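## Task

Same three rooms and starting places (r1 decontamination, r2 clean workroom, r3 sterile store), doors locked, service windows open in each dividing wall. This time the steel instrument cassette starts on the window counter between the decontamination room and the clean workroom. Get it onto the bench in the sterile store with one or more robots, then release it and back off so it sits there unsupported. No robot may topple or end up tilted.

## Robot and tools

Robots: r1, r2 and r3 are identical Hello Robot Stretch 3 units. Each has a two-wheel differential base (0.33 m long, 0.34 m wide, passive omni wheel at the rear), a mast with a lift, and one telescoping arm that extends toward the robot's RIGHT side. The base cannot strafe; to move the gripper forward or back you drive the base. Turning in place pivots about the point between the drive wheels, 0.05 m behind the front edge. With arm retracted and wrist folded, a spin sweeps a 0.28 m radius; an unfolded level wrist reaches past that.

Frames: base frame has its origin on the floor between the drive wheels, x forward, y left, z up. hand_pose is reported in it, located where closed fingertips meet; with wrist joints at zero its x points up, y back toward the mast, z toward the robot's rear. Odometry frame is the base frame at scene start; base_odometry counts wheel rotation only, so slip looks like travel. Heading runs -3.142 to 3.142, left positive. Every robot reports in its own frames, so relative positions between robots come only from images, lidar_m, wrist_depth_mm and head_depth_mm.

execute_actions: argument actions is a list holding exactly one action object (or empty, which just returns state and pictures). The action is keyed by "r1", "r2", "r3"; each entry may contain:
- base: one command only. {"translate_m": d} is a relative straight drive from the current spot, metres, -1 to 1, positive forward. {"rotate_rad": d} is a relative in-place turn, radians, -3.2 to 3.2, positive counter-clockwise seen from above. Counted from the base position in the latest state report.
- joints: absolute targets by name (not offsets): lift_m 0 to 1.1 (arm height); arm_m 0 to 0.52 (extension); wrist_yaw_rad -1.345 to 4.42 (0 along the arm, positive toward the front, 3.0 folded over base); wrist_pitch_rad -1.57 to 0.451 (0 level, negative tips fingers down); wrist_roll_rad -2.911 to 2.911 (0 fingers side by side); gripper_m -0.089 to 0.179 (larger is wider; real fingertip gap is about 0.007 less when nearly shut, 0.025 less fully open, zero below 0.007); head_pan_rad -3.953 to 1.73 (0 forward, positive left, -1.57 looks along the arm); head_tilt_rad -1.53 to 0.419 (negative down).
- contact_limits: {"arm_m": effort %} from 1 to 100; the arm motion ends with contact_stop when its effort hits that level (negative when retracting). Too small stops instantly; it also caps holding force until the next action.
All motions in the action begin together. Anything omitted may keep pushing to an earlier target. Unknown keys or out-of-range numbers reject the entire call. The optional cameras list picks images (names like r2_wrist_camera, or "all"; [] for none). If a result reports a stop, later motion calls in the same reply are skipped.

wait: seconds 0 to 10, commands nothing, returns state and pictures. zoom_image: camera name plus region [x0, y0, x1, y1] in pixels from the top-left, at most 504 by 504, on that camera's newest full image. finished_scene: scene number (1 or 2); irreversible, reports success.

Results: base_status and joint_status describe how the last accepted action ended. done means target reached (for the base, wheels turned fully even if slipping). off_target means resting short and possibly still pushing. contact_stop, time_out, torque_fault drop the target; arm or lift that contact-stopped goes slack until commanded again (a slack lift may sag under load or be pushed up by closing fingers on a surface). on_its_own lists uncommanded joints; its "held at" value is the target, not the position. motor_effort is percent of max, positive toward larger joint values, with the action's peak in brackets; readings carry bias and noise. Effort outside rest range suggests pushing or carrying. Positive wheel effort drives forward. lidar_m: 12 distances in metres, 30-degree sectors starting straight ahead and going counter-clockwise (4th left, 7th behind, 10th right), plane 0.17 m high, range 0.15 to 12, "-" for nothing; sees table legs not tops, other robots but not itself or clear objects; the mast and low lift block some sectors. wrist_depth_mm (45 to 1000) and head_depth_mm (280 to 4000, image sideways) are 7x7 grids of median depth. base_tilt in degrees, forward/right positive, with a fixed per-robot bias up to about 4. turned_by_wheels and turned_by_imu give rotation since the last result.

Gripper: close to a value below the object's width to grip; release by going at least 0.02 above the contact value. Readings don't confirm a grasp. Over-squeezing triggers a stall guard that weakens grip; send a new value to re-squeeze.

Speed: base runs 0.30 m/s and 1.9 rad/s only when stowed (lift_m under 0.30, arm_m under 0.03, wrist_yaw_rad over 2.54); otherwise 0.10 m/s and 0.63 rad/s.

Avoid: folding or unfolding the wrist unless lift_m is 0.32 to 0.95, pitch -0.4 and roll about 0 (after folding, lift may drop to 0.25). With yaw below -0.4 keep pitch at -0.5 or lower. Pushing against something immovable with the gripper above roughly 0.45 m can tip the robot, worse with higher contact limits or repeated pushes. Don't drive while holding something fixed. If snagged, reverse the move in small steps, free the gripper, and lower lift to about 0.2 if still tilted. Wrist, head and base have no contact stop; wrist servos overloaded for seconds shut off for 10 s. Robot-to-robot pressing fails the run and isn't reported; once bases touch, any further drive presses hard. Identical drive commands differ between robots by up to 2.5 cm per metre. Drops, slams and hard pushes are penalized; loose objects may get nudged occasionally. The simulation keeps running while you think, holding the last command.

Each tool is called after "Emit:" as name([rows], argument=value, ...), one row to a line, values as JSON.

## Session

Emit:
execute_actions(actions=[])

Scene clock: 0.00 s.
r1.base_odometry: x=+0.000 y=+0.000 heading=+0.000 (m, m, rad; r1's odometry frame)
r1.turned_by_wheels: +0.000 (rad since the last result)
r1.turned_by_imu: +0.000 (rad since the last result)
r1.base_tilt: forward=-1.7 right=+1.9 (deg)
r1.lidar_m: 1.11 1.52 1.61 2.22 2.34 0.94 1.32 1.28 1.08 0.80 0.77 0.80
r1.head_depth_mm: 1006 1010 1001 1003 999 996 991 / 1149 1143 1139 1136 1137 1133 1123 / 1323 1319 1320 1316 1312 1308 1309 / 1586 1530 1535 1527 1525 1510 1508 / 1652 1644 1630 1610 1594 1581 1570 / 1575 1535 1507 1491 1486 1469 1457 / 1489 1474 1462 1441 1421 1411 1402
r1.base_status: not commanded
r1.joint_positions: lift_m=+0.388 arm_m=-0.002 wrist_yaw_rad=+3.008 wrist_pitch_rad=-0.409 wrist_roll_rad=+0.007 gripper_m=+0.037 head_pan_rad=+0.001 head_tilt_rad=+0.000
r1.joint_status: not commanded
r1.motor_effort: left_wheel=+0 right_wheel=+0 lift_m=+20 arm_m=-1 wrist_yaw_rad=+1 wrist_pitch_rad=+5 wrist_roll_rad=+0 gripper_m=+0 head_pan_rad=+0 head_tilt_rad=+2 (%)
r1.hand_pose: x=+0.0088 y=+0.0809 z=+0.4031 quat_wxyz=(+0.190, +0.702, +0.097, +0.679) (m; r1's base frame)
r1.wrist_depth_mm: - - - - - - - / - - - - - - - / - - - - - - - / 984 980 975 972 969 961 949 / 790 780 815 776 801 785 767 / 652 658 - 648 - 651 637 / 551 570 - 561 548 558 558
r2.base_odometry: x=+0.000 y=+0.000 heading=+0.000 (m, m, rad; r2's odometry frame)
r2.turned_by_wheels: +0.000 (rad since the last result)
r2.turned_by_imu: +0.000 (rad since the last result)
r2.base_tilt: forward=-1.7 right=+1.3 (deg)
r2.lidar_m: 1.98 2.15 2.12 1.40 1.30 1.31 1.65 2.59 2.53 1.69 1.56 1.58
r2.head_depth_mm: 1672 1702 1724 1738 1760 1787 1775 / 1836 1908 1907 1934 1957 1998 1911 / 1917 2122 2154 2188 2215 2267 1973 / 1911 2498 2477 2548 2631 2520 1990 / 1895 2462 2437 2439 2436 2463 1988 / 1886 2224 2272 2261 2253 2261 2014 / 1869 2089 2073 2084 2111 2102 2039
r2.base_status: not commanded
r2.joint_positions: lift_m=+0.331 arm_m=-0.002 wrist_yaw_rad=+3.027 wrist_pitch_rad=-0.611 wrist_roll_rad=+0.004 gripper_m=+0.037 head_pan_rad=+0.005 head_tilt_rad=-0.020
r2.joint_status: not commanded
r2.motor_effort: left_wheel=+0 right_wheel=+0 lift_m=+41 arm_m=+0 wrist_yaw_rad=+0 wrist_pitch_rad=+4 wrist_roll_rad=+0 gripper_m=+0 head_pan_rad=+0 head_tilt_rad=+1 (%)
r2.hand_pose: x=+0.0013 y=+0.0522 z=+0.3026 quat_wxyz=(+0.252, +0.686, +0.173, +0.660) (m; r2's base frame)
r2.wrist_depth_mm: - - - - - 989 983 / 901 875 858 821 822 800 791 / 742 731 706 696 691 681 676 / 628 626 606 611 599 588 581 / 551 555 - - 533 519 515 / 498 - - - - 465 459 / - - - - 418 419 412
r3.base_odometry: x=+0.000 y=+0.000 heading=+0.000 (m, m, rad; r3's odometry frame)
r3.turned_by_wheels: +0.000 (rad since the last result)
r3.turned_by_imu: +0.000 (rad since the last result)
r3.base_tilt: forward=-0.2 right=+1.5 (deg)
r3.lidar_m: 2.31 1.67 1.62 0.96 0.71 0.68 0.71 0.97 1.18 1.22 1.00 1.00
r3.head_depth_mm: 1994 3017 - - - 3733 2430 / 1990 3038 - - - 3773 2431 / 2008 2822 3922 3857 3995 3654 2428 / 2014 2983 3231 3223 3229 3218 2428 / 1832 2662 2769 2738 2739 2724 2434 / 1840 2377 2377 2587 2528 2389 2315 / 2013 2093 2100 - - 2114 2116
r3.base_status: not commanded
r3.joint_positions: lift_m=+0.344 arm_m=-0.002 wrist_yaw_rad=+3.060 wrist_pitch_rad=-0.449 wrist_roll_rad=-0.015 gripper_m=+0.037 head_pan_rad=-0.011 head_tilt_rad=-0.011
r3.joint_status: not commanded
r3.motor_effort: left_wheel=+1 right_wheel=+0 lift_m=+27 arm_m=+1 wrist_yaw_rad=+0 wrist_pitch_rad=+5 wrist_roll_rad=+0 gripper_m=+0 head_pan_rad=+0 head_tilt_rad=+2 (%)
r3.hand_pose: x=-0.0032 y=+0.0763 z=+0.3502 quat_wxyz=(+0.185, +0.690, +0.131, +0.688) (m; r3's base frame)
r3.wrist_depth_mm: 573 - - - - - - / 571 683 - - - - - / 602 714 - - - - 933 / 619 764 803 804 784 783 768 / 630 673 - 657 671 649 633 / 582 559 - 551 565 542 544 / 501 514 - - 486 476 477
pictures: r1_head_camera (sideways: a quarter turn clockwise sets it upright), r1_nav_camera (sideways: a quarter turn counterclockwise sets it upright), r1_wrist_camera, r2_head_camera (sideways: a quarter turn clockwise sets it upright), r2_nav_camera (sideways: a quarter turn counterclockwise sets it upright), r2_wrist_camera, r3_head_camera (sideways: a quarter turn clockwise sets it upright), r3_nav_camera (sideways: a quarter turn counterclockwise sets it upright), r3_wrist_camera
Images, in order (width x height): r1_head_camera 896x504, r1_nav_camera 672x504, r1_wrist_camera 644x364, r2_head_camera 896x504, r2_nav_camera 672x504, r2_wrist_camera 644x364, r3_head_camera 896x504, r3_nav_camera 672x504, r3_wrist_camera 644x364.

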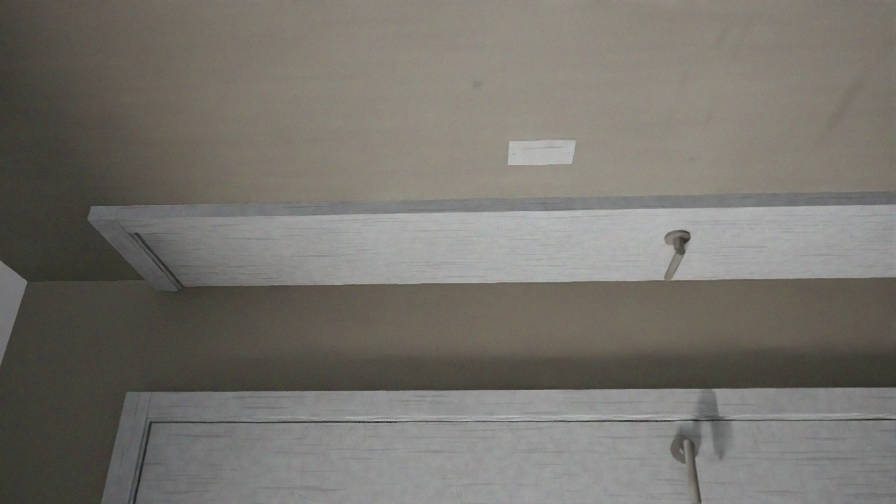

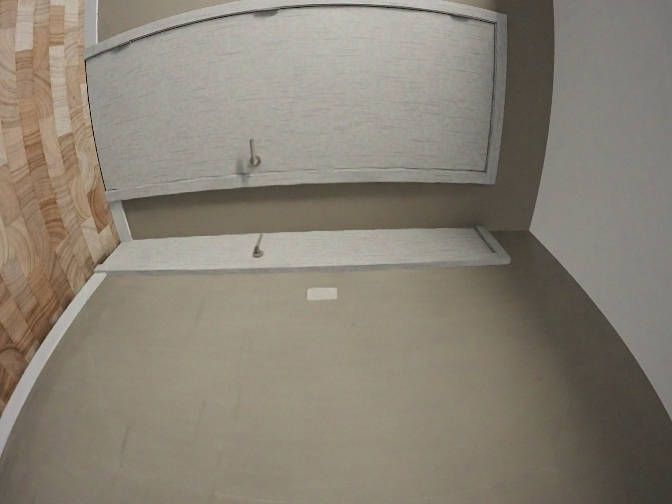

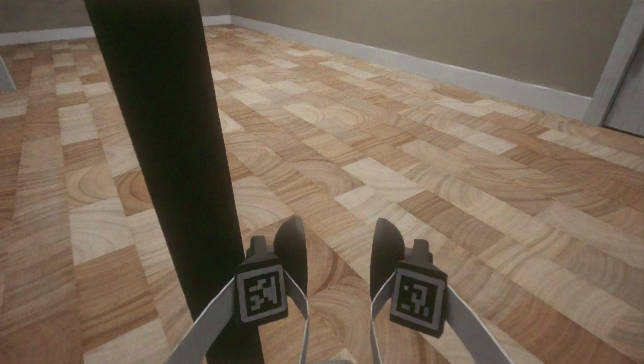

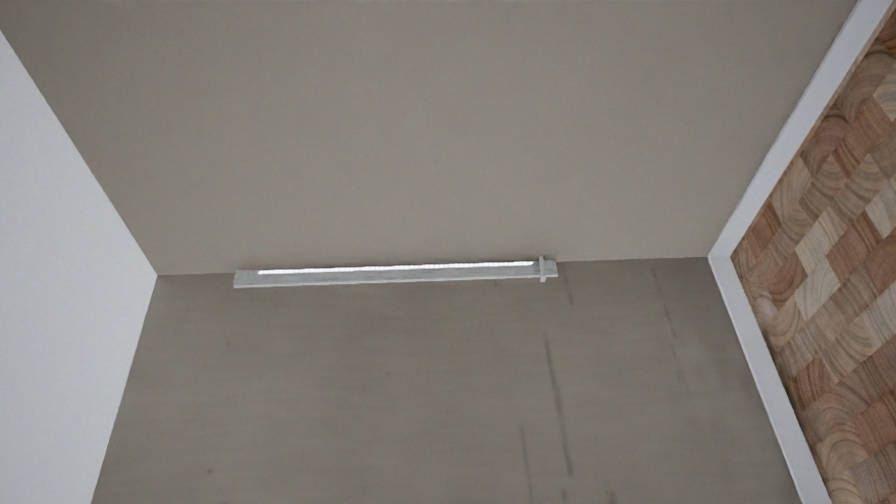

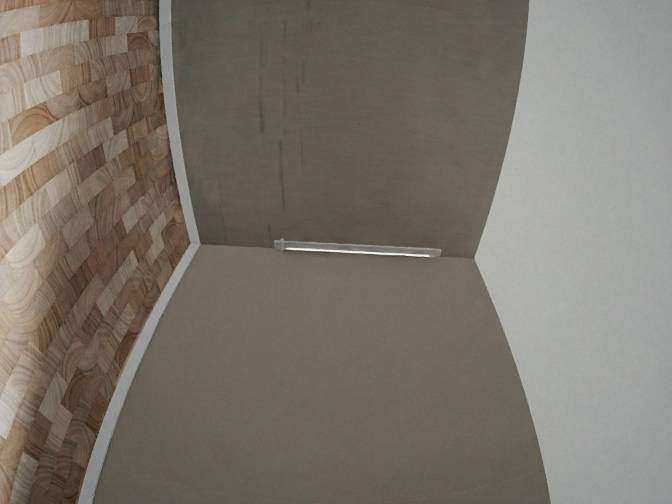

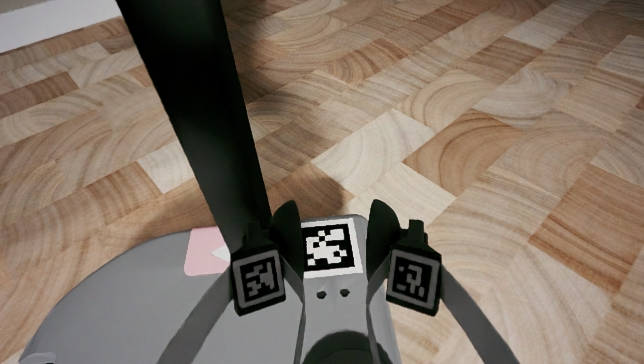

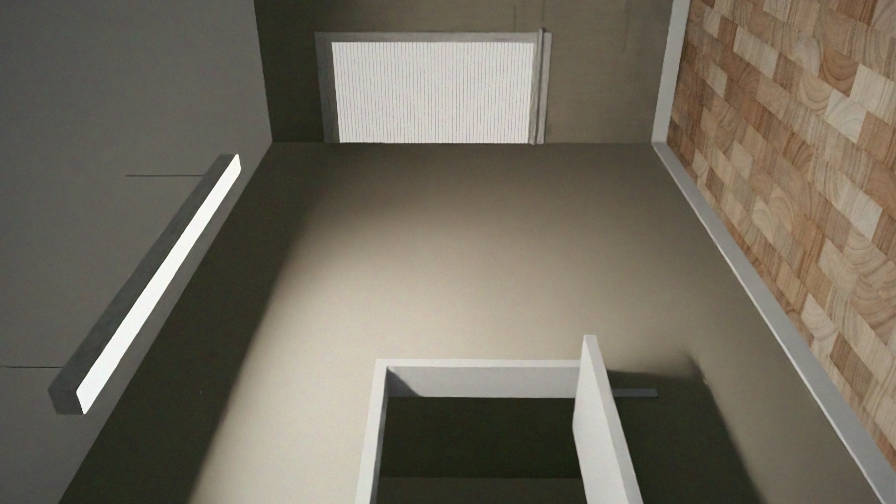

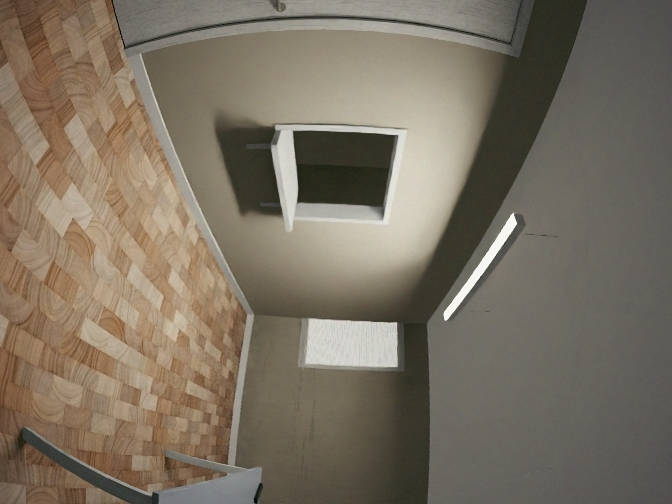

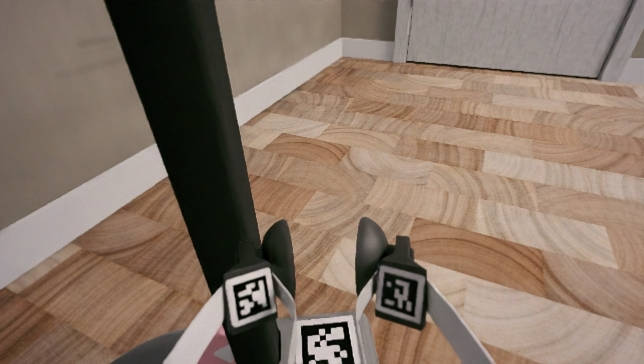

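Emit:
execute_actions([
  {"r2":{"base":{"rotate_rad":2.23},"joints":{"lift_m":0.27,"wrist_pitch_rad":-0.4,"head_tilt_rad":-0.3}},"r3":{"base":{"rotate_rad":0.065},"joints":{"lift_m":0.28,"wrist_pitch_rad":-0.4}}},
], cameras=["r2_head_camera"])

Scene clock: 7.47 s.
r1.base_odometry: x=+0.000 y=+0.000 heading=+0.000 (m, m, rad; r1's odometry frame)
r1.turned_by_wheels: +0.000 (rad since the last result)
r1.turned_by_imu: +0.001 (rad since the last result)
r1.base_tilt: forward=-1.8 right=+2.0 (deg)
r1.lidar_m: 1.11 1.52 1.60 2.22 2.34 0.95 1.32 1.28 1.08 0.80 0.77 0.80
r1.head_depth_mm: 1007 1003 1007 1003 996 996 995 / 1143 1146 1138 1141 1130 1130 1128 / 1332 1329 1320 1322 1319 1309 1299 / 1577 1537 1536 1531 1519 1516 1498 / 1654 1648 1629 1620 1590 1580 1564 / 1581 1534 1511 1503 1480 1472 1454 / 1499 1462 1451 1439 1430 1413 1405
r1.base_status: not commanded
r1.joint_positions: lift_m=+0.388 arm_m=-0.002 wrist_yaw_rad=+3.008 wrist_pitch_rad=-0.409 wrist_roll_rad=+0.007 gripper_m=+0.037 head_pan_rad=+0.001 head_tilt_rad=+0.000
r1.joint_status: not commanded
r1.motor_effort: left_wheel=+0(0) right_wheel=+0(1) lift_m=+20(20) arm_m=+0(1) wrist_yaw_rad=+2(0) wrist_pitch_rad=+5(5) wrist_roll_rad=+0(0) gripper_m=+0(0) head_pan_rad=+0(0) head_tilt_rad=+2(2) (%)
r1.hand_pose: x=+0.0088 y=+0.0809 z=+0.4031 quat_wxyz=(+0.190, +0.702, +0.097, +0.679) (m; r1's base frame)
r1.wrist_depth_mm: - - - - - - - / - - - - - - - / - - - - - - - / - 965 981 959 949 958 948 / 787 792 810 777 802 776 764 / 653 657 - 654 - 650 636 / 564 559 - 565 542 556 555
r2.base_odometry: x=+0.000 y=+0.000 heading=+2.230 (m, m, rad; r2's odometry frame)
r2.turned_by_wheels: +2.230 (rad since the last result)
r2.turned_by_imu: +2.215 (rad since the last result)
r2.base_tilt: forward=-1.7 right=+1.3 (deg)
r2.lidar_m: 1.29 1.35 1.87 2.60 2.15 1.61 1.56 1.63 2.22 2.15 1.81 1.34
r2.head_depth_mm: 1086 1147 1227 1318 1410 1525 1422 / 1092 1152 1230 1317 1405 1509 1425 / 1090 1159 1222 1317 1408 1526 1435 / 1091 3882 - 1418 1401 1511 1443 / 1091 3856 - 1442 1412 1517 1452 / 1095 3861 - 1419 1411 1513 1454 / 1096 3846 - 1468 1415 1523 1448
r2.base_status: done
r2.joint_positions: lift_m=+0.270 arm_m=-0.002 wrist_yaw_rad=+3.027 wrist_pitch_rad=-0.421 wrist_roll_rad=+0.004 gripper_m=+0.037 head_pan_rad=+0.005 head_tilt_rad=-0.297
r2.joint_status: all done
r2.motor_effort: left_wheel=-5(15) right_wheel=+4(13) lift_m=+35(35) arm_m=+0(0) wrist_yaw_rad=+0(0) wrist_pitch_rad=+7(7) wrist_roll_rad=+0(0) gripper_m=+0(0) head_pan_rad=+2(1) head_tilt_rad=-1(22) (%)
r2.hand_pose: x=+0.0044 y=+0.0800 z=+0.2821 quat_wxyz=(+0.188, +0.700, +0.108, +0.681) (m; r2's base frame)
r2.wrist_depth_mm: - - - - - - - / - - - - - - - / 891 872 857 846 828 804 801 / 714 699 683 686 670 654 655 / 586 579 - 568 573 558 541 / 495 504 - - - 471 464 / - - - - 409 411 408
r3.base_odometry: x=+0.000 y=+0.000 heading=+0.065 (m, m, rad; r3's odometry frame)
r3.turned_by_wheels: +0.065 (rad since the last result)
r3.turned_by_imu: +0.065 (rad since the last result)
r3.base_tilt: forward=-0.2 right=+1.6 (deg)
r3.lidar_m: 2.17 1.65 1.62 0.91 0.69 0.68 0.73 1.05 1.18 1.25 1.00 2.40
r3.head_depth_mm: 2024 3007 - - - 3761 2442 / 2008 2863 - - - 3719 2454 / 2005 2667 3388 3423 3449 3314 2444 / 1919 2830 2895 2927 2904 2905 2425 / 1832 2528 2527 2581 2597 2501 2393 / 2021 2224 2218 - 2575 2234 2201 / 1920 1986 1984 - - 1984 1983
r3.base_status: done
r3.joint_positions: lift_m=+0.280 arm_m=-0.002 wrist_yaw_rad=+3.060 wrist_pitch_rad=-0.419 wrist_roll_rad=-0.015 gripper_m=+0.037 head_pan_rad=-0.011 head_tilt_rad=-0.011
r3.joint_status: all done
r3.motor_effort: left_wheel=-3(6) right_wheel=+5(8) lift_m=+23(26) arm_m=+1(1) wrist_yaw_rad=+0(0) wrist_pitch_rad=+7(7) wrist_roll_rad=+0(0) gripper_m=+0(1) head_pan_rad=+0(0) head_tilt_rad=+0(0) (%)
r3.hand_pose: x=-0.0029 y=+0.0802 z=+0.2925 quat_wxyz=(+0.175, +0.691, +0.120, +0.691) (m; r3's base frame)
r3.wrist_depth_mm: 544 - 904 - - - - / 566 648 - - - - - / 596 697 951 966 925 907 903 / 604 703 750 737 723 690 699 / 598 605 - 588 602 577 572 / 510 509 - 520 502 491 487 / 451 - - - 421 426 421
pictures: r2_head_camera (sideways: a quarter turn clockwise sets it upright)
Images, in order (width x height): r2_head_camera 896x504.

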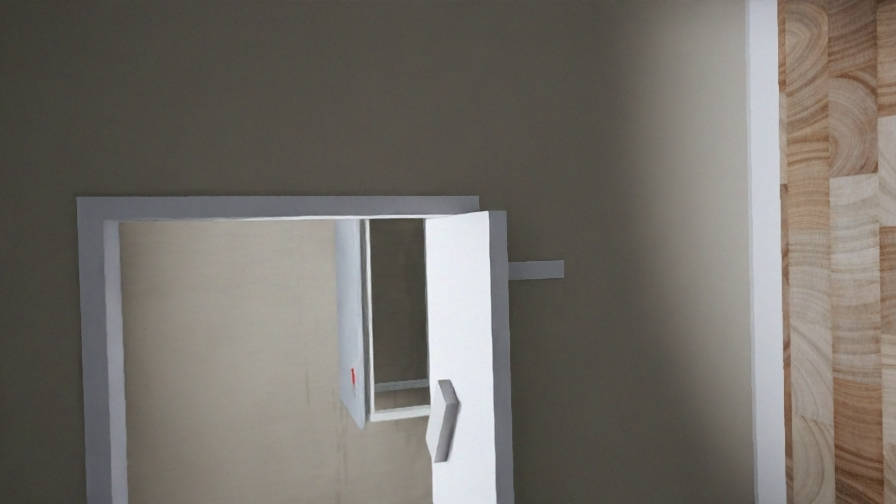

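Emit:
execute_actions([
  {"r2":{"base":{"rotate_rad":0.445}}},
], cameras=[])

Emit:
execute_actions([
  {"r2":{"base":{"translate_m":0.91}},"r3":{"base":{"translate_m":0.95}}},
], cameras=[])

Emit:
execute_actions([
  {"r2":{"base":{"rotate_rad":1.135},"joints":{"lift_m":0.93,"head_pan_rad":-1.57,"head_tilt_rad":-0.6}},"r3":{"base":{"translate_m":0.96}}},
], cameras=["r2_head_camera"])

Emit:
execute_actions([
  {"r2":{"joints":{"wrist_yaw_rad":1.2,"gripper_m":0.175}},"r3":{"base":{"rotate_rad":2.58},"joints":{"head_pan_rad":-1.57,"head_tilt_rad":-0.6}}},
], cameras=["r3_nav_camera"])

Emit:
execute_actions([
  {"r2":{"joints":{"wrist_yaw_rad":0,"wrist_pitch_rad":-1.57,"lift_m":1.095,"arm_m":0.48}},"r3":{"joints":{"lift_m":0.65}}},
], cameras=["r2_head_camera","r2_wrist_camera"])

Scene clock: 20.60 s.
r1.base_odometry: x=+0.000 y=+0.000 heading=+0.000 (m, m, rad; r1's odometry frame)
r1.turned_by_wheels: +0.000 (rad since the last result)
r1.turned_by_imu: +0.001 (rad since the last result)
r1.base_tilt: forward=-1.8 right=+1.9 (deg)
r1.lidar_m: 1.11 1.52 1.60 2.22 2.34 0.95 1.32 1.28 1.08 0.80 0.77 0.80
r1.head_depth_mm: 1006 1006 1002 1003 998 995 994 / 1151 1142 1142 1138 1130 1131 1129 / 1325 1319 1323 1323 1315 1308 1304 / 1580 1544 1530 1516 1523 1515 1505 / 1646 1641 1637 1615 1605 1577 1565 / 1570 1527 1511 1493 1493 1474 1456 / 1493 1469 1457 1435 1417 1418 1398
r1.base_status: not commanded
r1.joint_positions: lift_m=+0.388 arm_m=-0.002 wrist_yaw_rad=+3.008 wrist_pitch_rad=-0.409 wrist_roll_rad=+0.007 gripper_m=+0.037 head_pan_rad=+0.001 head_tilt_rad=+0.000
r1.joint_status: not commanded
r1.motor_effort: left_wheel=+0(1) right_wheel=+0(0) lift_m=+20(19) arm_m=-1(0) wrist_yaw_rad=+0(0) wrist_pitch_rad=+5(5) wrist_roll_rad=+0(0) gripper_m=+0(0) head_pan_rad=+0(0) head_tilt_rad=+1(1) (%)
r1.hand_pose: x=+0.0088 y=+0.0809 z=+0.4031 quat_wxyz=(+0.190, +0.702, +0.097, +0.679) (m; r1's base frame)
r1.wrist_depth_mm: - - - - - - - / - - - - - - - / - - - - - - - / 989 998 977 965 949 982 942 / 789 783 800 780 820 767 768 / 654 650 - 652 - 635 639 / 563 567 - 560 542 558 552
r2.base_odometry: x=+0.000 y=+0.000 heading=+2.675 (m, m, rad; r2's odometry frame)
r2.turned_by_wheels: +0.445 (rad since the last result)
r2.turned_by_imu: +0.442 (rad since the last result)
r2.base_tilt: forward=-1.6 right=+1.3 (deg)
r2.lidar_m: 1.33 1.75 2.59 2.33 1.65 1.56 1.60 2.10 2.15 1.95 1.37 1.30
r2.head_depth_mm: 1056 3686 3834 1371 1319 1416 1423 / 1103 3849 - 1385 1398 1504 1435 / 1156 - - 1431 1487 1601 1442 / 1211 - - 1537 1593 1696 1436 / 1273 1364 1457 1565 1688 1777 1456 / 1347 1429 1558 1666 1815 1859 1453 / 1421 1527 1663 1781 1949 1876 1457
r2.base_status: done
r2.joint_positions: lift_m=+0.270 arm_m=-0.002 wrist_yaw_rad=+3.027 wrist_pitch_rad=-0.421 wrist_roll_rad=+0.004 gripper_m=+0.037 head_pan_rad=+0.005 head_tilt_rad=-0.297
r2.joint_status: not commanded
r2.motor_effort: left_wheel=-5(15) right_wheel=+4(13) lift_m=+34(35) arm_m=+0(0) wrist_yaw_rad=+0(0) wrist_pitch_rad=+7(7) wrist_roll_rad=+0(0) gripper_m=+0(0) head_pan_rad=+1(0) head_tilt_rad=-1(1) (%)
r2.hand_pose: x=+0.0044 y=+0.0800 z=+0.2821 quat_wxyz=(+0.188, +0.700, +0.108, +0.681) (m; r2's base frame)
r2.wrist_depth_mm: - - - - - - - / - - - - - - - / 928 904 855 845 842 825 812 / 698 700 694 680 670 657 648 / 575 584 - 560 576 548 546 / 496 519 - - - 471 462 / - - - - 413 407 406
r3.base_odometry: x=+0.000 y=+0.000 heading=+0.065 (m, m, rad; r3's odometry frame)
r3.turned_by_wheels: +0.000 (rad since the last result)
r3.turned_by_imu: +0.000 (rad since the last result)
r3.base_tilt: forward=-0.3 right=+1.5 (deg)
r3.lidar_m: 2.17 1.65 1.62 0.91 0.70 0.68 0.72 1.05 1.18 1.25 1.00 2.41
r3.head_depth_mm: 2010 3064 - - - 3698 2449 / 2015 2822 - - - 3730 2448 / 2008 2655 3486 3430 3433 3340 2444 / 1932 2829 2897 2937 2908 2898 2435 / 1842 2520 2531 2579 2580 2522 2397 / 2013 2212 2207 - 2562 2216 2202 / 1918 1982 1988 - - 1990 1995
r3.base_status: not commanded
r3.joint_positions: lift_m=+0.280 arm_m=-0.002 wrist_yaw_rad=+3.060 wrist_pitch_rad=-0.419 wrist_roll_rad=-0.015 gripper_m=+0.037 head_pan_rad=-0.011 head_tilt_rad=-0.011
r3.joint_status: not commanded
r3.motor_effort: left_wheel=-3(3) right_wheel=+5(5) lift_m=+23(23) arm_m=+1(1) wrist_yaw_rad=+0(0) wrist_pitch_rad=+7(7) wrist_roll_rad=+0(0) gripper_m=+1(1) head_pan_rad=+0(0) head_tilt_rad=+1(1) (%)
r3.hand_pose: x=-0.0029 y=+0.0802 z=+0.2925 quat_wxyz=(+0.175, +0.691, +0.120, +0.691) (m; r3's base frame)
r3.wrist_depth_mm: 551 - 916 - - - - / 569 641 - - - - - / 585 684 978 936 923 899 886 / 591 691 742 735 712 711 687 / 590 610 - 592 591 587 579 / 510 511 - 511 507 490 479 / 453 - - - 417 427 422
pictures: none
No camera images: the call's "cameras" was empty. Leave "cameras" out to get every camera's image.

Scene clock: 25.53 s.
r1.base_odometry: x=+0.000 y=+0.000 heading=+0.000 (m, m, rad; r1's odometry frame)
r1.turned_by_wheels: +0.000 (rad since the last result)
r1.turned_by_imu: +0.001 (rad since the last result)
r1.base_tilt: forward=-1.8 right=+1.9 (deg)
r1.lidar_m: 1.11 1.52 1.60 2.22 2.33 0.95 1.32 1.29 1.08 0.80 0.77 0.80
r1.head_depth_mm: 1005 1007 1005 1001 994 995 995 / 1143 1141 1146 1135 1136 1132 1125 / 1334 1320 1327 1315 1311 1315 1303 / 1578 1534 1521 1524 1522 1512 1510 / 1657 1636 1631 1599 1594 1573 1572 / 1577 1526 1515 1504 1493 1471 1464 / 1492 1465 1456 1442 1435 1422 1405
r1.base_status: not commanded
r1.joint_positions: lift_m=+0.388 arm_m=-0.002 wrist_yaw_rad=+3.008 wrist_pitch_rad=-0.409 wrist_roll_rad=+0.007 gripper_m=+0.037 head_pan_rad=+0.001 head_tilt_rad=+0.000
r1.joint_status: not commanded
r1.motor_effort: left_wheel=+1(0) right_wheel=-1(1) lift_m=+20(20) arm_m=+0(1) wrist_yaw_rad=+1(0) wrist_pitch_rad=+5(5) wrist_roll_rad=+0(0) gripper_m=+0(0) head_pan_rad=+0(0) head_tilt_rad=+2(2) (%)
r1.hand_pose: x=+0.0088 y=+0.0809 z=+0.4031 quat_wxyz=(+0.190, +0.702, +0.097, +0.679) (m; r1's base frame)
r1.wrist_depth_mm: - - - - - - - / - - - - - - - / - - - - - - - / 985 975 950 974 969 975 965 / 779 783 808 788 816 775 763 / 647 657 - 655 - 656 648 / 563 559 - 556 539 563 557
r2.base_odometry: x=-0.813 y=+0.410 heading=+2.674 (m, m, rad; r2's odometry frame)
r2.turned_by_wheels: +0.000 (rad since the last result)
r2.turned_by_imu: +0.005 (rad since the last result)
r2.base_tilt: forward=-1.7 right=+1.3 (deg)
r2.lidar_m: 0.50 0.66 1.52 2.24 2.50 2.38 2.44 2.70 2.40 0.73 0.51 0.49
r2.head_depth_mm: 2826 3010 3108 3268 2504 618 487 / 2965 3113 3362 3494 2535 622 488 / 3115 3329 3513 3682 2484 626 490 / 3202 3503 3662 3798 2334 629 493 / 536 555 580 604 633 630 508 / 476 505 543 591 644 705 547 / 505 544 585 639 703 777 863
r2.base_status: done
r2.joint_positions: lift_m=+0.270 arm_m=-0.002 wrist_yaw_rad=+3.027 wrist_pitch_rad=-0.421 wrist_roll_rad=+0.004 gripper_m=+0.037 head_pan_rad=+0.005 head_tilt_rad=-0.298
r2.joint_status: not commanded
r2.motor_effort: left_wheel=-6(12) right_wheel=+5(14) lift_m=+35(35) arm_m=+0(0) wrist_yaw_rad=+0(0) wrist_pitch_rad=+7(7) wrist_roll_rad=+0(0) gripper_m=+0(0) head_pan_rad=+0(1) head_tilt_rad=-1(2) (%)
r2.hand_pose: x=+0.0045 y=+0.0800 z=+0.2822 quat_wxyz=(+0.188, +0.700, +0.108, +0.681) (m; r2's base frame)
r2.wrist_depth_mm: - - - - - - - / - - - - - - - / 909 899 832 853 854 832 824 / 713 694 696 683 675 657 649 / 588 573 - 563 574 549 540 / 493 514 - - - 476 467 / - - - - 415 410 407
r3.base_odometry: x=+0.948 y=+0.061 heading=+0.065 (m, m, rad; r3's odometry frame)
r3.turned_by_wheels: +0.000 (rad since the last result)
r3.turned_by_imu: +0.005 (rad since the last result)
r3.base_tilt: forward=-0.2 right=+1.5 (deg)
r3.lidar_m: 1.46 1.12 1.10 1.15 1.50 1.47 1.56 1.75 0.79 1.51 1.78 3.28
r3.head_depth_mm: 1746 3037 3332 3272 3268 3249 2450 / 2000 2618 2763 2751 2745 2767 2448 / 2010 2261 2272 2260 2253 2264 2205 / 1859 1928 1915 1924 1912 1913 1929 / 1661 1669 1663 1663 1662 1669 1675 / 1467 1467 1503 1613 1606 1465 1470 / 1317 1321 1370 - - 1311 1313
r3.base_status: done
r3.joint_positions: lift_m=+0.280 arm_m=-0.002 wrist_yaw_rad=+3.060 wrist_pitch_rad=-0.419 wrist_roll_rad=-0.015 gripper_m=+0.037 head_pan_rad=-0.011 head_tilt_rad=-0.011
r3.joint_status: not commanded
r3.motor_effort: left_wheel=-3(8) right_wheel=+6(14) lift_m=+23(23) arm_m=+1(1) wrist_yaw_rad=+0(0) wrist_pitch_rad=+7(7) wrist_roll_rad=+0(0) gripper_m=+0(0) head_pan_rad=+0(0) head_tilt_rad=+1(1) (%)
r3.hand_pose: x=-0.0029 y=+0.0802 z=+0.2925 quat_wxyz=(+0.175, +0.691, +0.120, +0.691) (m; r3's base frame)
r3.wrist_depth_mm: - - - - - 902 807 / - - - - - 973 863 / - - 959 946 914 907 890 / 754 741 763 720 733 694 702 / 619 603 - 593 595 581 577 / 517 506 - 510 510 485 484 / 449 - - - 418 424 419
pictures: none
No camera images: the call's "cameras" was empty. Leave "cameras" out to get every camera's image.

Scene clock: 32.37 s.
r1.base_odometry: x=+0.000 y=+0.000 heading=+0.000 (m, m, rad; r1's odometry frame)
r1.turned_by_wheels: +0.000 (rad since the last result)
r1.turned_by_imu: +0.002 (rad since the last result)
r1.base_tilt: forward=-1.7 right=+2.0 (deg)
r1.lidar_m: 1.11 1.52 1.60 2.23 2.33 0.95 1.32 1.28 1.08 0.80 0.77 0.81
r1.head_depth_mm: 1008 1003 1002 1004 1001 993 993 / 1144 1139 1142 1140 1136 1138 1124 / 1335 1328 1326 1323 1313 1311 1306 / 1578 1540 1534 1531 1528 1511 1504 / 1648 1644 1636 1611 1587 1576 1551 / 1575 1526 1510 1502 1486 1473 1459 / 1491 1472 1457 1443 1434 1412 1402
r1.base_status: not commanded
r1.joint_positions: lift_m=+0.388 arm_m=-0.002 wrist_yaw_rad=+3.008 wrist_pitch_rad=-0.409 wrist_roll_rad=+0.007 gripper_m=+0.037 head_pan_rad=+0.001 head_tilt_rad=+0.000
r1.joint_status: not commanded
r1.motor_effort: left_wheel=+0(1) right_wheel=-1(0) lift_m=+20(19) arm_m=-1(0) wrist_yaw_rad=+0(1) wrist_pitch_rad=+5(5) wrist_roll_rad=+0(0) gripper_m=+0(0) head_pan_rad=+0(0) head_tilt_rad=+2(1) (%)
r1.hand_pose: x=+0.0088 y=+0.0809 z=+0.4031 quat_wxyz=(+0.190, +0.702, +0.097, +0.679) (m; r1's base frame)
r1.wrist_depth_mm: - - - - - - - / - - - - - - - / - - - - - - - / 960 977 954 969 968 944 963 / 788 775 816 787 804 784 772 / 655 661 - 653 - 650 636 / 563 571 - 558 545 559 555
r2.base_odometry: x=-0.813 y=+0.410 heading=-2.474 (m, m, rad; r2's odometry frame)
r2.turned_by_wheels: +1.135 (rad since the last result)
r2.turned_by_imu: +1.128 (rad since the last result)
r2.base_tilt: forward=-1.6 right=+1.3 (deg)
r2.lidar_m: 2.16 2.30 2.44 2.37 2.49 2.63 1.67 0.67 0.50 0.49 0.51 0.72
r2.head_depth_mm: 2879 2943 2945 737 609 - 1026 / 2817 3010 3117 739 592 - 1035 / 2885 3022 3133 690 574 - - / 2922 2792 3170 694 578 - - / 2905 2835 2986 724 578 - - / 2872 3124 3212 754 580 515 995 / 2883 3186 3260 763 586 517 983
r2.base_status: done
r2.joint_positions: lift_m=+0.930 arm_m=-0.002 wrist_yaw_rad=+3.027 wrist_pitch_rad=-0.420 wrist_roll_rad=+0.004 gripper_m=+0.037 head_pan_rad=-1.563 head_tilt_rad=-0.593
r2.joint_status: all done
r2.motor_effort: left_wheel=-5(15) right_wheel=+4(13) lift_m=+46(48) arm_m=+0(0) wrist_yaw_rad=+0(1) wrist_pitch_rad=+7(7) wrist_roll_rad=+1(1) gripper_m=+0(0) head_pan_rad=-5(48) head_tilt_rad=-3(24) (%)
r2.hand_pose: x=+0.0045 y=+0.0801 z=+0.9419 quat_wxyz=(+0.188, +0.700, +0.107, +0.681) (m; r2's base frame)
r2.wrist_depth_mm: - - - - - - - / - - - - - - - / - - - - - - - / - - - - - - - / - - - - - - - / - - - - - - - / - - - - - - -
r3.base_odometry: x=+1.906 y=+0.123 heading=+0.064 (m, m, rad; r3's odometry frame)
r3.turned_by_wheels: +0.000 (rad since the last result)
r3.turned_by_imu: +0.005 (rad since the last result)
r3.base_tilt: forward=-0.3 right=+1.6 (deg)
r3.lidar_m: 0.74 0.57 0.56 0.59 0.87 2.25 2.41 1.44 1.96 1.55 2.54 1.68
r3.head_depth_mm: 1705 1683 1697 1699 1687 1701 1702 / 1334 1330 1339 1328 1333 1338 1334 / 1093 1103 1096 1097 1098 1097 1106 / 934 934 933 935 933 933 937 / 812 812 811 811 813 813 812 / 717 720 719 719 720 719 718 / 642 645 643 644 645 644 644
r3.base_status: done
r3.joint_positions: lift_m=+0.280 arm_m=-0.002 wrist_yaw_rad=+3.060 wrist_pitch_rad=-0.419 wrist_roll_rad=-0.015 gripper_m=+0.037 head_pan_rad=-0.011 head_tilt_rad=-0.011
r3.joint_status: not commanded
r3.motor_effort: left_wheel=-2(8) right_wheel=+5(14) lift_m=+24(23) arm_m=+1(1) wrist_yaw_rad=+0(0) wrist_pitch_rad=+7(7) wrist_roll_rad=+0(0) gripper_m=+0(0) head_pan_rad=+0(0) head_tilt_rad=+1(1) (%)
r3.hand_pose: x=-0.0029 y=+0.0802 z=+0.2926 quat_wxyz=(+0.175, +0.691, +0.120, +0.691) (m; r3's base frame)
r3.wrist_depth_mm: - - 693 622 537 486 435 / - - 762 671 582 509 459 / - - 816 723 638 553 488 / 766 745 728 719 661 591 517 / 611 608 - 591 593 565 533 / 511 507 - 504 508 489 489 / 461 - - - 417 427 425
pictures: r2_head_camera (sideways: a quarter turn clockwise sets it upright)
Images, in order (width x height): r2_head_camera 896x504.

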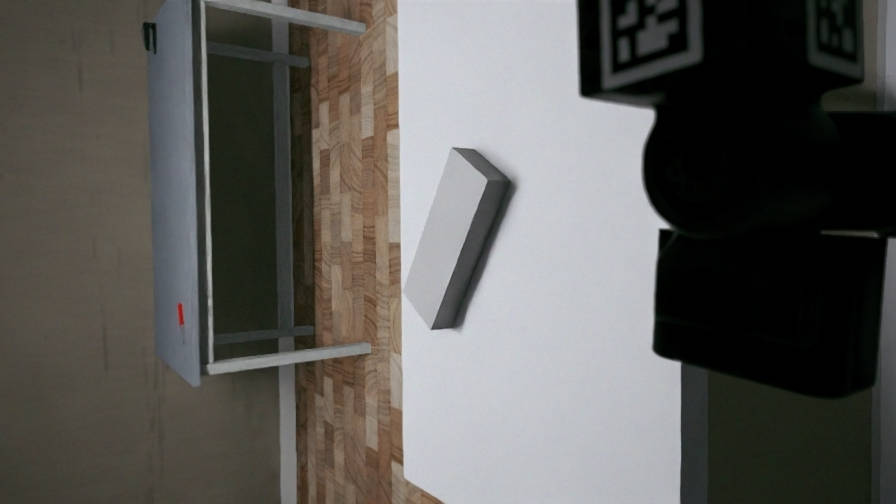

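Scene clock: 35.23 s.
r1.base_odometry: x=+0.000 y=+0.000 heading=+0.000 (m, m, rad; r1's odometry frame)
r1.turned_by_wheels: +0.000 (rad since the last result)
r1.turned_by_imu: +0.001 (rad since the last result)
r1.base_tilt: forward=-1.7 right=+2.0 (deg)
r1.lidar_m: 1.11 1.52 1.60 2.22 2.34 0.95 1.33 1.29 1.08 0.80 0.77 0.81
r1.head_depth_mm: 1005 1007 1002 1003 995 999 993 / 1147 1143 1137 1140 1132 1129 1128 / 1335 1326 1321 1311 1316 1312 1304 / 1581 1540 1542 1527 1523 1516 1500 / 1653 1656 1631 1624 1592 1596 1567 / 1577 1528 1514 1493 1484 1467 1464 / 1493 1463 1455 1432 1426 1414 1399
r1.base_status: not commanded
r1.joint_positions: lift_m=+0.388 arm_m=-0.002 wrist_yaw_rad=+3.008 wrist_pitch_rad=-0.409 wrist_roll_rad=+0.007 gripper_m=+0.037 head_pan_rad=+0.001 head_tilt_rad=+0.000
r1.joint_status: not commanded
r1.motor_effort: left_wheel=-1(1) right_wheel=+0(1) lift_m=+20(20) arm_m=+0(1) wrist_yaw_rad=+0(1) wrist_pitch_rad=+5(5) wrist_roll_rad=+0(0) gripper_m=+0(0) head_pan_rad=-1(0) head_tilt_rad=+2(2) (%)
r1.hand_pose: x=+0.0088 y=+0.0809 z=+0.4031 quat_wxyz=(+0.190, +0.702, +0.097, +0.679) (m; r1's base frame)
r1.wrist_depth_mm: - - - - - - - / - - - - - - - / - - - - - - - / - 997 988 955 986 982 952 / 782 792 806 775 799 754 761 / 654 657 - 652 - 648 636 / 563 559 - 563 543 557 552
r2.base_odometry: x=-0.813 y=+0.410 heading=-2.474 (m, m, rad; r2's odometry frame)
r2.turned_by_wheels: +0.000 (rad since the last result)
r2.turned_by_imu: +0.000 (rad since the last result)
r2.base_tilt: forward=-1.6 right=+1.2 (deg)
r2.lidar_m: 2.16 2.30 2.44 2.37 2.49 2.63 1.67 0.67 0.50 0.49 0.51 0.72
r2.head_depth_mm: 2848 2962 2916 737 608 - 1032 / 2817 3002 3105 741 591 - - / 2878 3071 3165 688 575 - - / 2897 2844 3174 692 578 510 - / 2883 2880 2996 726 579 508 - / 2888 3145 3202 758 583 - - / 2896 3208 3287 764 586 512 1023
r2.base_status: not commanded
r2.joint_positions: lift_m=+0.930 arm_m=-0.002 wrist_yaw_rad=+1.203 wrist_pitch_rad=-0.420 wrist_roll_rad=+0.004 gripper_m=+0.175 head_pan_rad=-1.563 head_tilt_rad=-0.593
r2.joint_status: all done
r2.motor_effort: left_wheel=-6(5) right_wheel=+4(4) lift_m=+46(47) arm_m=+0(0) wrist_yaw_rad=-3(5) wrist_pitch_rad=+6(7) wrist_roll_rad=+1(1) gripper_m=+0(83) head_pan_rad=-3(4) head_tilt_rad=-4(3) (%)
r2.hand_pose: x=+0.1877 y=-0.2232 z=+0.9419 quat_wxyz=(+0.653, +0.514, -0.487, +0.269) (m; r2's base frame)
r2.wrist_depth_mm: - - - 958 556 379 326 / - - - - 585 391 364 / - - - - 626 383 389 / - - - - 348 321 315 / - - - - 717 270 270 / - - - - 759 248 - / - - - - 841 504 194
r3.base_odometry: x=+1.906 y=+0.123 heading=+2.644 (m, m, rad; r3's odometry frame)
r3.turned_by_wheels: +2.580 (rad since the last result)
r3.turned_by_imu: +2.556 (rad since the last result)
r3.base_tilt: forward=-0.2 right=+1.5 (deg)
r3.lidar_m: 2.26 2.38 1.43 1.97 2.07 2.56 1.86 0.76 0.57 0.56 0.59 0.84
r3.head_depth_mm: 3089 3405 3421 795 617 783 929 / - 3439 3368 793 616 797 944 / 3167 3460 3173 793 618 803 956 / - 3507 3343 792 617 815 974 / 3176 3525 3383 793 617 821 981 / 3187 3562 3374 791 617 835 1002 / 3184 3516 3350 794 617 849 1017
r3.base_status: done
r3.joint_positions: lift_m=+0.280 arm_m=-0.002 wrist_yaw_rad=+3.060 wrist_pitch_rad=-0.419 wrist_roll_rad=-0.015 gripper_m=+0.037 head_pan_rad=-1.563 head_tilt_rad=-0.593
r3.joint_status: all done
r3.motor_effort: left_wheel=-2(11) right_wheel=+5(14) lift_m=+24(23) arm_m=+0(1) wrist_yaw_rad=+0(0) wrist_pitch_rad=+7(7) wrist_roll_rad=+0(0) gripper_m=+0(1) head_pan_rad=-2(26) head_tilt_rad=-2(26) (%)
r3.hand_pose: x=-0.0029 y=+0.0802 z=+0.2926 quat_wxyz=(+0.175, +0.691, +0.120, +0.691) (m; r3's base frame)
r3.wrist_depth_mm: - - - - - - - / - - - - - - - / - - 945 926 958 890 883 / 780 760 721 728 729 709 702 / 607 620 - 593 606 579 571 / 516 511 - 517 512 489 483 / 450 - - - 416 431 419
pictures: r3_nav_camera (sideways: a quarter turn counterclockwise sets it upright)
Images, in order (width x height): r3_nav_camera 672x504.

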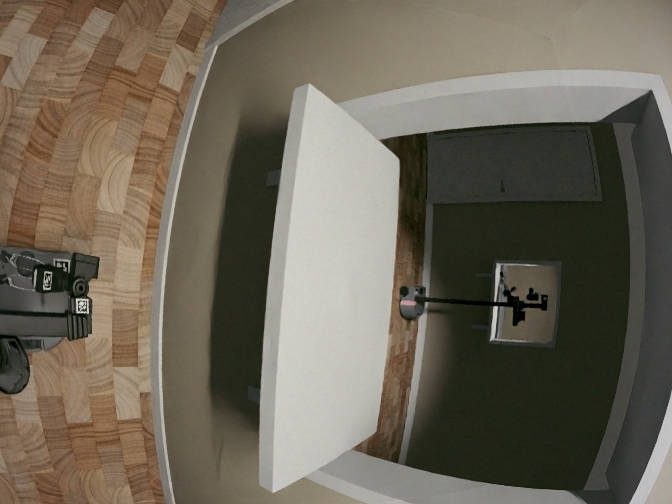

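Scene clock: 39.97 s.
r1.base_odometry: x=+0.000 y=+0.000 heading=+0.000 (m, m, rad; r1's odometry frame)
r1.turned_by_wheels: +0.000 (rad since the last result)
r1.turned_by_imu: +0.001 (rad since the last result)
r1.base_tilt: forward=-1.7 right=+2.0 (deg)
r1.lidar_m: 1.11 1.52 1.60 2.22 2.34 0.95 1.32 1.29 1.08 0.80 0.77 0.80
r1.head_depth_mm: 1004 1004 1004 1000 997 992 996 / 1146 1145 1141 1136 1133 1134 1132 / 1326 1327 1323 1321 1314 1308 1307 / 1583 1529 1530 1523 1511 1514 1508 / 1650 1646 1624 1611 1595 1581 1555 / 1582 1532 1512 1504 1488 1468 1459 / 1492 1469 1450 1444 1425 1416 1401
r1.base_status: not commanded
r1.joint_positions: lift_m=+0.388 arm_m=-0.002 wrist_yaw_rad=+3.008 wrist_pitch_rad=-0.409 wrist_roll_rad=+0.007 gripper_m=+0.037 head_pan_rad=+0.001 head_tilt_rad=+0.000
r1.joint_status: not commanded
r1.motor_effort: left_wheel=+0(0) right_wheel=+0(0) lift_m=+20(20) arm_m=+0(1) wrist_yaw_rad=+1(0) wrist_pitch_rad=+5(5) wrist_roll_rad=+0(0) gripper_m=+0(0) head_pan_rad=+0(0) head_tilt_rad=+1(1) (%)
r1.hand_pose: x=+0.0088 y=+0.0809 z=+0.4031 quat_wxyz=(+0.190, +0.702, +0.097, +0.679) (m; r1's base frame)
r1.wrist_depth_mm: - - - - - - - / - - - - - - - / - - - - - - - / 996 968 965 982 937 953 954 / 814 775 830 776 814 774 783 / 669 655 - 655 - 652 648 / 566 563 - 558 547 562 561
r2.base_odometry: x=-0.813 y=+0.410 heading=-2.474 (m, m, rad; r2's odometry frame)
r2.turned_by_wheels: +0.000 (rad since the last result)
r2.turned_by_imu: +0.000 (rad since the last result)
r2.base_tilt: forward=-1.7 right=+1.4 (deg)
r2.lidar_m: 2.16 2.29 2.44 2.37 2.49 2.63 1.67 0.67 0.50 0.49 0.51 0.72
r2.head_depth_mm: 2956 2983 2945 736 570 505 954 / 2896 3072 3107 739 575 508 957 / - 3044 3146 690 576 509 966 / 2867 2818 2976 692 578 511 973 / 2865 2861 3147 724 578 514 978 / 2872 3212 3215 759 582 515 977 / 2858 3230 3248 761 586 517 984
r2.base_status: not commanded
r2.joint_positions: lift_m=+1.095 arm_m=+0.480 wrist_yaw_rad=+0.001 wrist_pitch_rad=-1.548 wrist_roll_rad=+0.004 gripper_m=+0.175 head_pan_rad=-1.563 head_tilt_rad=-0.593
r2.joint_status: all done
joint sent to its limit — the command would take r2.wrist_pitch_rad past its lower limit, so that joint was sent only as far as its limit.
r2.motor_effort: left_wheel=-6(6) right_wheel=+5(5) lift_m=+47(49) arm_m=+2(4) wrist_yaw_rad=-1(3) wrist_pitch_rad=-2(6) wrist_roll_rad=+1(0) gripper_m=+0(1) head_pan_rad=-4(5) head_tilt_rad=-3(3) (%)
r2.hand_pose: x=-0.0217 y=-0.6064 z=+0.9768 quat_wxyz=(+0.505, +0.494, -0.506, -0.495) (m; r2's base frame)
r2.wrist_depth_mm: 257 255 253 250 252 246 247 / 264 262 230 257 258 254 252 / 273 271 236 235 265 262 260 / 281 279 276 242 241 268 269 / 290 286 284 252 247 278 277 / 299 298 296 293 290 288 - / 312 310 306 304 298 297 298
r3.base_odometry: x=+1.906 y=+0.123 heading=+2.644 (m, m, rad; r3's odometry frame)
r3.turned_by_wheels: +0.000 (rad since the last result)
r3.turned_by_imu: +0.001 (rad since the last result)
r3.base_tilt: forward=-0.2 right=+1.6 (deg)
r3.lidar_m: 2.26 2.38 1.44 1.97 2.07 2.56 1.86 0.76 0.57 0.56 0.59 0.84
r3.head_depth_mm: 3098 3389 3392 792 617 786 933 / - 3449 3363 793 618 796 944 / - 3406 3103 796 616 806 956 / - 3464 3393 793 617 814 974 / 3193 3503 3404 793 618 824 985 / 3206 3511 3407 794 617 836 1002 / 3189 3531 3408 794 618 846 1017
r3.base_status: not commanded
r3.joint_positions: lift_m=+0.650 arm_m=-0.002 wrist_yaw_rad=+3.060 wrist_pitch_rad=-0.419 wrist_roll_rad=-0.015 gripper_m=+0.037 head_pan_rad=-1.563 head_tilt_rad=-0.593
r3.joint_status: all done
r3.motor_effort: left_wheel=-3(2) right_wheel=+5(6) lift_m=+29(30) arm_m=+1(0) wrist_yaw_rad=+1(0) wrist_pitch_rad=+6(7) wrist_roll_rad=+0(0) gripper_m=+1(0) head_pan_rad=-2(3) head_tilt_rad=-3(2) (%)
r3.hand_pose: x=-0.0029 y=+0.0803 z=+0.6624 quat_wxyz=(+0.175, +0.692, +0.120, +0.691) (m; r3's base frame)
r3.wrist_depth_mm: - - - - - - - / - - - - - - - / - - - - - - - / - - - - - - - / - - - - - - - / 940 954 - 932 912 927 902 / 837 817 - 796 789 801 791
pictures: r2_head_camera (sideways: a quarter turn clockwise sets it upright), r2_wrist_camera
Images, in order (width x height): r2_head_camera 896x504, r2_wrist_camera 644x364.

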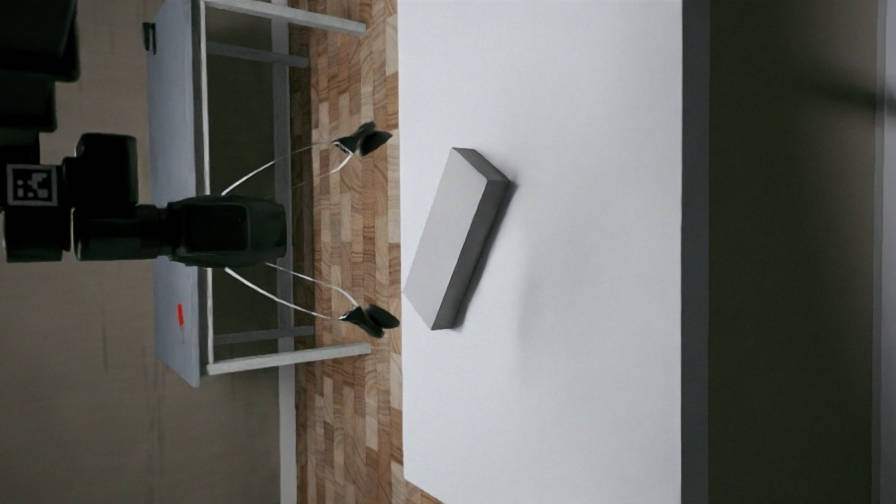

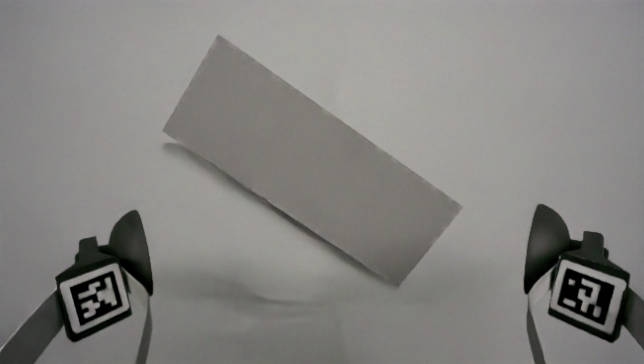

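Emit:
execute_actions([
  {"r2":{"base":{"translate_m":0.012},"joints":{"wrist_roll_rad":-0.97,"lift_m":1.05,"arm_m":0.505}},"r3":{"joints":{"wrist_yaw_rad":1.3,"gripper_m":0.17}}},
], cameras=["r2_wrist_camera"])

Emit:
execute_actions([
  {"r2":{"joints":{"lift_m":0.999}}},
], cameras=["r2_wrist_camera"])

Scene clock: 49.90 s.
r1.base_odometry: x=+0.000 y=+0.000 heading=+0.000 (m, m, rad; r1's odometry frame)
r1.turned_by_wheels: +0.000 (rad since the last result)
r1.turned_by_imu: +0.001 (rad since the last result)
r1.base_tilt: forward=-1.8 right=+1.9 (deg)
r1.lidar_m: 1.11 1.52 1.60 2.22 2.34 0.95 1.32 1.28 1.08 0.80 0.77 0.80
r1.head_depth_mm: 1006 1003 1002 1003 998 999 990 / 1147 1142 1148 1134 1130 1134 1128 / 1336 1317 1318 1316 1315 1310 1307 / 1584 1535 1530 1521 1517 1517 1511 / 1658 1639 1622 1605 1590 1585 1565 / 1576 1526 1513 1502 1481 1477 1458 / 1492 1467 1449 1439 1421 1414 1389
r1.base_status: not commanded
r1.joint_positions: lift_m=+0.388 arm_m=-0.002 wrist_yaw_rad=+3.008 wrist_pitch_rad=-0.409 wrist_roll_rad=+0.007 gripper_m=+0.037 head_pan_rad=+0.001 head_tilt_rad=+0.000
r1.joint_status: not commanded
r1.motor_effort: left_wheel=+0(1) right_wheel=+0(0) lift_m=+20(20) arm_m=+0(1) wrist_yaw_rad=+1(0) wrist_pitch_rad=+5(5) wrist_roll_rad=+0(0) gripper_m=+1(1) head_pan_rad=-1(0) head_tilt_rad=+2(2) (%)
r1.hand_pose: x=+0.0088 y=+0.0809 z=+0.4031 quat_wxyz=(+0.190, +0.702, +0.097, +0.679) (m; r1's base frame)
r1.wrist_depth_mm: - - - - - - - / - - - - - - - / - - - - - - - / 987 975 980 964 989 957 939 / 796 784 821 786 817 778 765 / 648 661 - 649 - 647 642 / 567 569 - 557 543 558 551
r2.base_odometry: x=-0.822 y=+0.402 heading=-2.474 (m, m, rad; r2's odometry frame)
r2.turned_by_wheels: +0.000 (rad since the last result)
r2.turned_by_imu: +0.000 (rad since the last result)
r2.base_tilt: forward=-1.6 right=+1.3 (deg)
r2.lidar_m: 2.15 2.28 2.44 2.37 2.49 2.64 1.67 0.67 0.50 0.49 0.51 0.72
r2.head_depth_mm: 2771 3226 2940 734 571 504 951 / 2786 3203 3103 739 573 506 956 / 2760 3297 3170 687 575 510 961 / 2837 2523 2997 691 577 510 969 / 2868 2896 2992 729 579 513 975 / 2894 3138 3218 758 581 516 980 / 2902 3161 3238 759 586 517 987
r2.base_status: done
r2.joint_positions: lift_m=+1.050 arm_m=+0.505 wrist_yaw_rad=+0.001 wrist_pitch_rad=-1.548 wrist_roll_rad=-0.966 gripper_m=+0.175 head_pan_rad=-1.563 head_tilt_rad=-0.593
r2.joint_status: all done
r2.motor_effort: left_wheel=-5(7) right_wheel=+4(12) lift_m=+34(43) arm_m=+2(3) wrist_yaw_rad=-1(2) wrist_pitch_rad=-1(2) wrist_roll_rad=-1(1) gripper_m=+0(0) head_pan_rad=-4(5) head_tilt_rad=-3(3) (%)
r2.hand_pose: x=-0.0215 y=-0.6314 z=+0.9322 quat_wxyz=(+0.682, +0.668, -0.212, -0.208) (m; r2's base frame)
r2.wrist_depth_mm: 211 212 210 207 207 - - / 218 218 216 183 210 214 - / 225 224 221 189 217 220 - / 232 231 230 195 223 226 - / 240 239 237 202 231 232 - / 246 247 245 208 241 242 - / 261 257 253 216 249 250 249
r3.base_odometry: x=+1.906 y=+0.123 heading=+2.644 (m, m, rad; r3's odometry frame)
r3.turned_by_wheels: +0.000 (rad since the last result)
r3.turned_by_imu: +0.001 (rad since the last result)
r3.base_tilt: forward=-0.2 right=+1.5 (deg)
r3.lidar_m: 2.26 2.37 1.44 1.97 2.07 2.56 1.86 0.76 0.57 0.56 0.59 0.84
r3.head_depth_mm: 3081 3396 3358 793 617 788 930 / - 3405 3388 793 617 796 945 / 3309 3407 3133 796 618 804 959 / - 3467 3350 790 616 815 971 / 3189 3506 3369 792 619 823 983 / 3177 3524 3402 791 617 836 1000 / 3185 3511 3369 791 617 846 1016
r3.base_status: not commanded
r3.joint_positions: lift_m=+0.650 arm_m=-0.002 wrist_yaw_rad=+1.302 wrist_pitch_rad=-0.419 wrist_roll_rad=-0.015 gripper_m=+0.170 head_pan_rad=-1.563 head_tilt_rad=-0.593
r3.joint_status: all done
r3.motor_effort: left_wheel=-2(3) right_wheel=+4(5) lift_m=+30(30) arm_m=+1(1) wrist_yaw_rad=-1(0) wrist_pitch_rad=+6(7) wrist_roll_rad=+0(0) gripper_m=+1(91) head_pan_rad=-2(2) head_tilt_rad=-2(3) (%)
r3.hand_pose: x=+0.1948 y=-0.2031 z=+0.6624 quat_wxyz=(+0.643, +0.534, -0.456, +0.306) (m; r3's base frame)
r3.wrist_depth_mm: - - - - 749 492 367 / - - - - 786 507 376 / - - - - 816 530 383 / - - - - 853 533 392 / - - - - 900 587 399 / 976 - 928 920 880 650 383 / 849 799 840 804 793 639 429
pictures: r2_wrist_camera
Images, in order (width x height): r2_wrist_camera 644x364.

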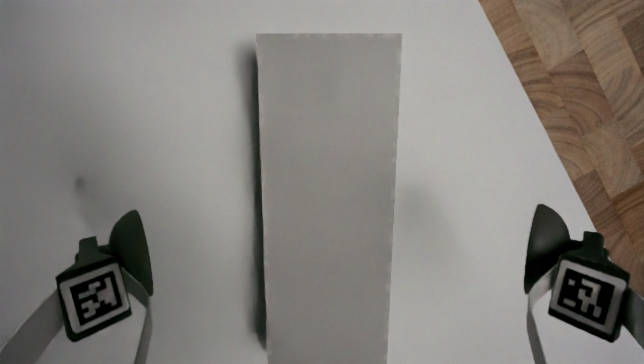

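Scene clock: 51.20 s.
r1.base_odometry: x=+0.000 y=+0.000 heading=+0.000 (m, m, rad; r1's odometry frame)
r1.turned_by_wheels: +0.000 (rad since the last result)
r1.turned_by_imu: +0.000 (rad since the last result)
r1.base_tilt: forward=-1.8 right=+2.0 (deg)
r1.lidar_m: 1.11 1.52 1.60 2.23 2.34 0.95 1.32 1.29 1.07 0.80 0.77 0.80
r1.head_depth_mm: 1007 1005 1005 1003 997 994 994 / 1143 1138 1142 1137 1136 1131 1129 / 1331 1327 1322 1312 1319 1308 1304 / 1582 1533 1527 1523 1508 1525 1512 / 1660 1639 1622 1598 1584 1582 1571 / 1579 1527 1508 1502 1483 1478 1455 / 1489 1467 1452 1438 1430 1415 1409
r1.base_status: not commanded
r1.joint_positions: lift_m=+0.388 arm_m=-0.002 wrist_yaw_rad=+3.008 wrist_pitch_rad=-0.409 wrist_roll_rad=+0.007 gripper_m=+0.037 head_pan_rad=+0.001 head_tilt_rad=+0.000
r1.joint_status: not commanded
r1.motor_effort: left_wheel=-1(1) right_wheel=-1(0) lift_m=+20(20) arm_m=+0(0) wrist_yaw_rad=+2(0) wrist_pitch_rad=+5(5) wrist_roll_rad=+0(0) gripper_m=+0(0) head_pan_rad=+0(0) head_tilt_rad=+2(1) (%)
r1.hand_pose: x=+0.0088 y=+0.0809 z=+0.4031 quat_wxyz=(+0.190, +0.702, +0.097, +0.679) (m; r1's base frame)
r1.wrist_depth_mm: - - - - - - - / - - - - - - - / - - - - - - - / 995 959 968 975 965 974 975 / 785 774 803 794 807 775 765 / 665 664 - 645 - 654 644 / 564 563 - 559 541 558 551
r2.base_odometry: x=-0.822 y=+0.402 heading=-2.474 (m, m, rad; r2's odometry frame)
r2.turned_by_wheels: +0.000 (rad since the last result)
r2.turned_by_imu: +0.000 (rad since the last result)
r2.base_tilt: forward=-1.7 right=+1.4 (deg)
r2.lidar_m: 2.15 2.28 2.44 2.38 2.49 2.64 1.68 0.67 0.50 0.49 0.51 0.72
r2.head_depth_mm: 2858 3060 - 718 569 504 951 / 2829 - 3094 738 573 507 959 / 2823 - 3188 690 574 509 965 / 2856 2814 2878 693 578 512 970 / 2880 2836 2956 726 580 513 977 / 2926 3115 3201 755 582 515 985 / 2922 3257 3265 758 585 516 987
r2.base_status: not commanded
r2.joint_positions: lift_m=+0.999 arm_m=+0.505 wrist_yaw_rad=+0.001 wrist_pitch_rad=-1.548 wrist_roll_rad=-0.966 gripper_m=+0.175 head_pan_rad=-1.563 head_tilt_rad=-0.593
r2.joint_status: all done
r2.motor_effort: left_wheel=-5(5) right_wheel=+4(4) lift_m=+35(36) arm_m=+3(3) wrist_yaw_rad=-1(2) wrist_pitch_rad=-2(2) wrist_roll_rad=-1(1) gripper_m=+0(0) head_pan_rad=-4(3) head_tilt_rad=-3(3) (%)
r2.hand_pose: x=-0.0215 y=-0.6314 z=+0.8812 quat_wxyz=(+0.682, +0.668, -0.212, -0.208) (m; r2's base frame)
r2.wrist_depth_mm: 163 163 132 130 130 158 960 / 168 166 165 134 135 163 982 / 174 172 170 138 139 168 169 / 179 178 173 143 143 173 173 / 185 183 181 147 148 179 176 / 191 189 187 152 183 185 - / 200 198 195 158 190 192 191
r3.base_odometry: x=+1.906 y=+0.123 heading=+2.644 (m, m, rad; r3's odometry frame)
r3.turned_by_wheels: +0.000 (rad since the last result)
r3.turned_by_imu: +0.000 (rad since the last result)
r3.base_tilt: forward=-0.2 right=+1.5 (deg)
r3.lidar_m: 2.26 2.38 1.43 1.96 2.07 2.56 1.87 0.76 0.57 0.56 0.59 0.84
r3.head_depth_mm: 3075 3370 3399 793 617 786 929 / - 3430 3378 793 618 794 944 / 3198 3423 3136 794 617 804 954 / - 3508 3369 796 618 814 972 / 3177 3511 3376 793 619 824 984 / 3220 3517 3432 793 617 835 1002 / 3156 3539 3393 792 617 845 1014
r3.base_status: not commanded
r3.joint_positions: lift_m=+0.650 arm_m=-0.002 wrist_yaw_rad=+1.302 wrist_pitch_rad=-0.419 wrist_roll_rad=-0.015 gripper_m=+0.170 head_pan_rad=-1.563 head_tilt_rad=-0.593
r3.joint_status: not commanded
r3.motor_effort: left_wheel=-2(3) right_wheel=+4(5) lift_m=+30(30) arm_m=+0(1) wrist_yaw_rad=-1(1) wrist_pitch_rad=+7(7) wrist_roll_rad=+0(1) gripper_m=+0(0) head_pan_rad=-2(2) head_tilt_rad=-2(3) (%)
r3.hand_pose: x=+0.1948 y=-0.2031 z=+0.6624 quat_wxyz=(+0.643, +0.534, -0.456, +0.306) (m; r3's base frame)
r3.wrist_depth_mm: - - - - 743 488 370 / - - - - 768 507 378 / - - - - 840 514 387 / - - - - 852 534 395 / - - - - 910 585 399 / 956 - 951 905 869 641 385 / 850 813 811 819 802 614 428
pictures: r2_wrist_camera
Images, in order (width x height): r2_wrist_camera 644x364.

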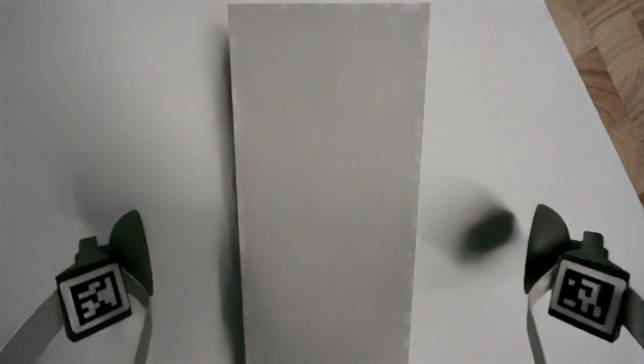

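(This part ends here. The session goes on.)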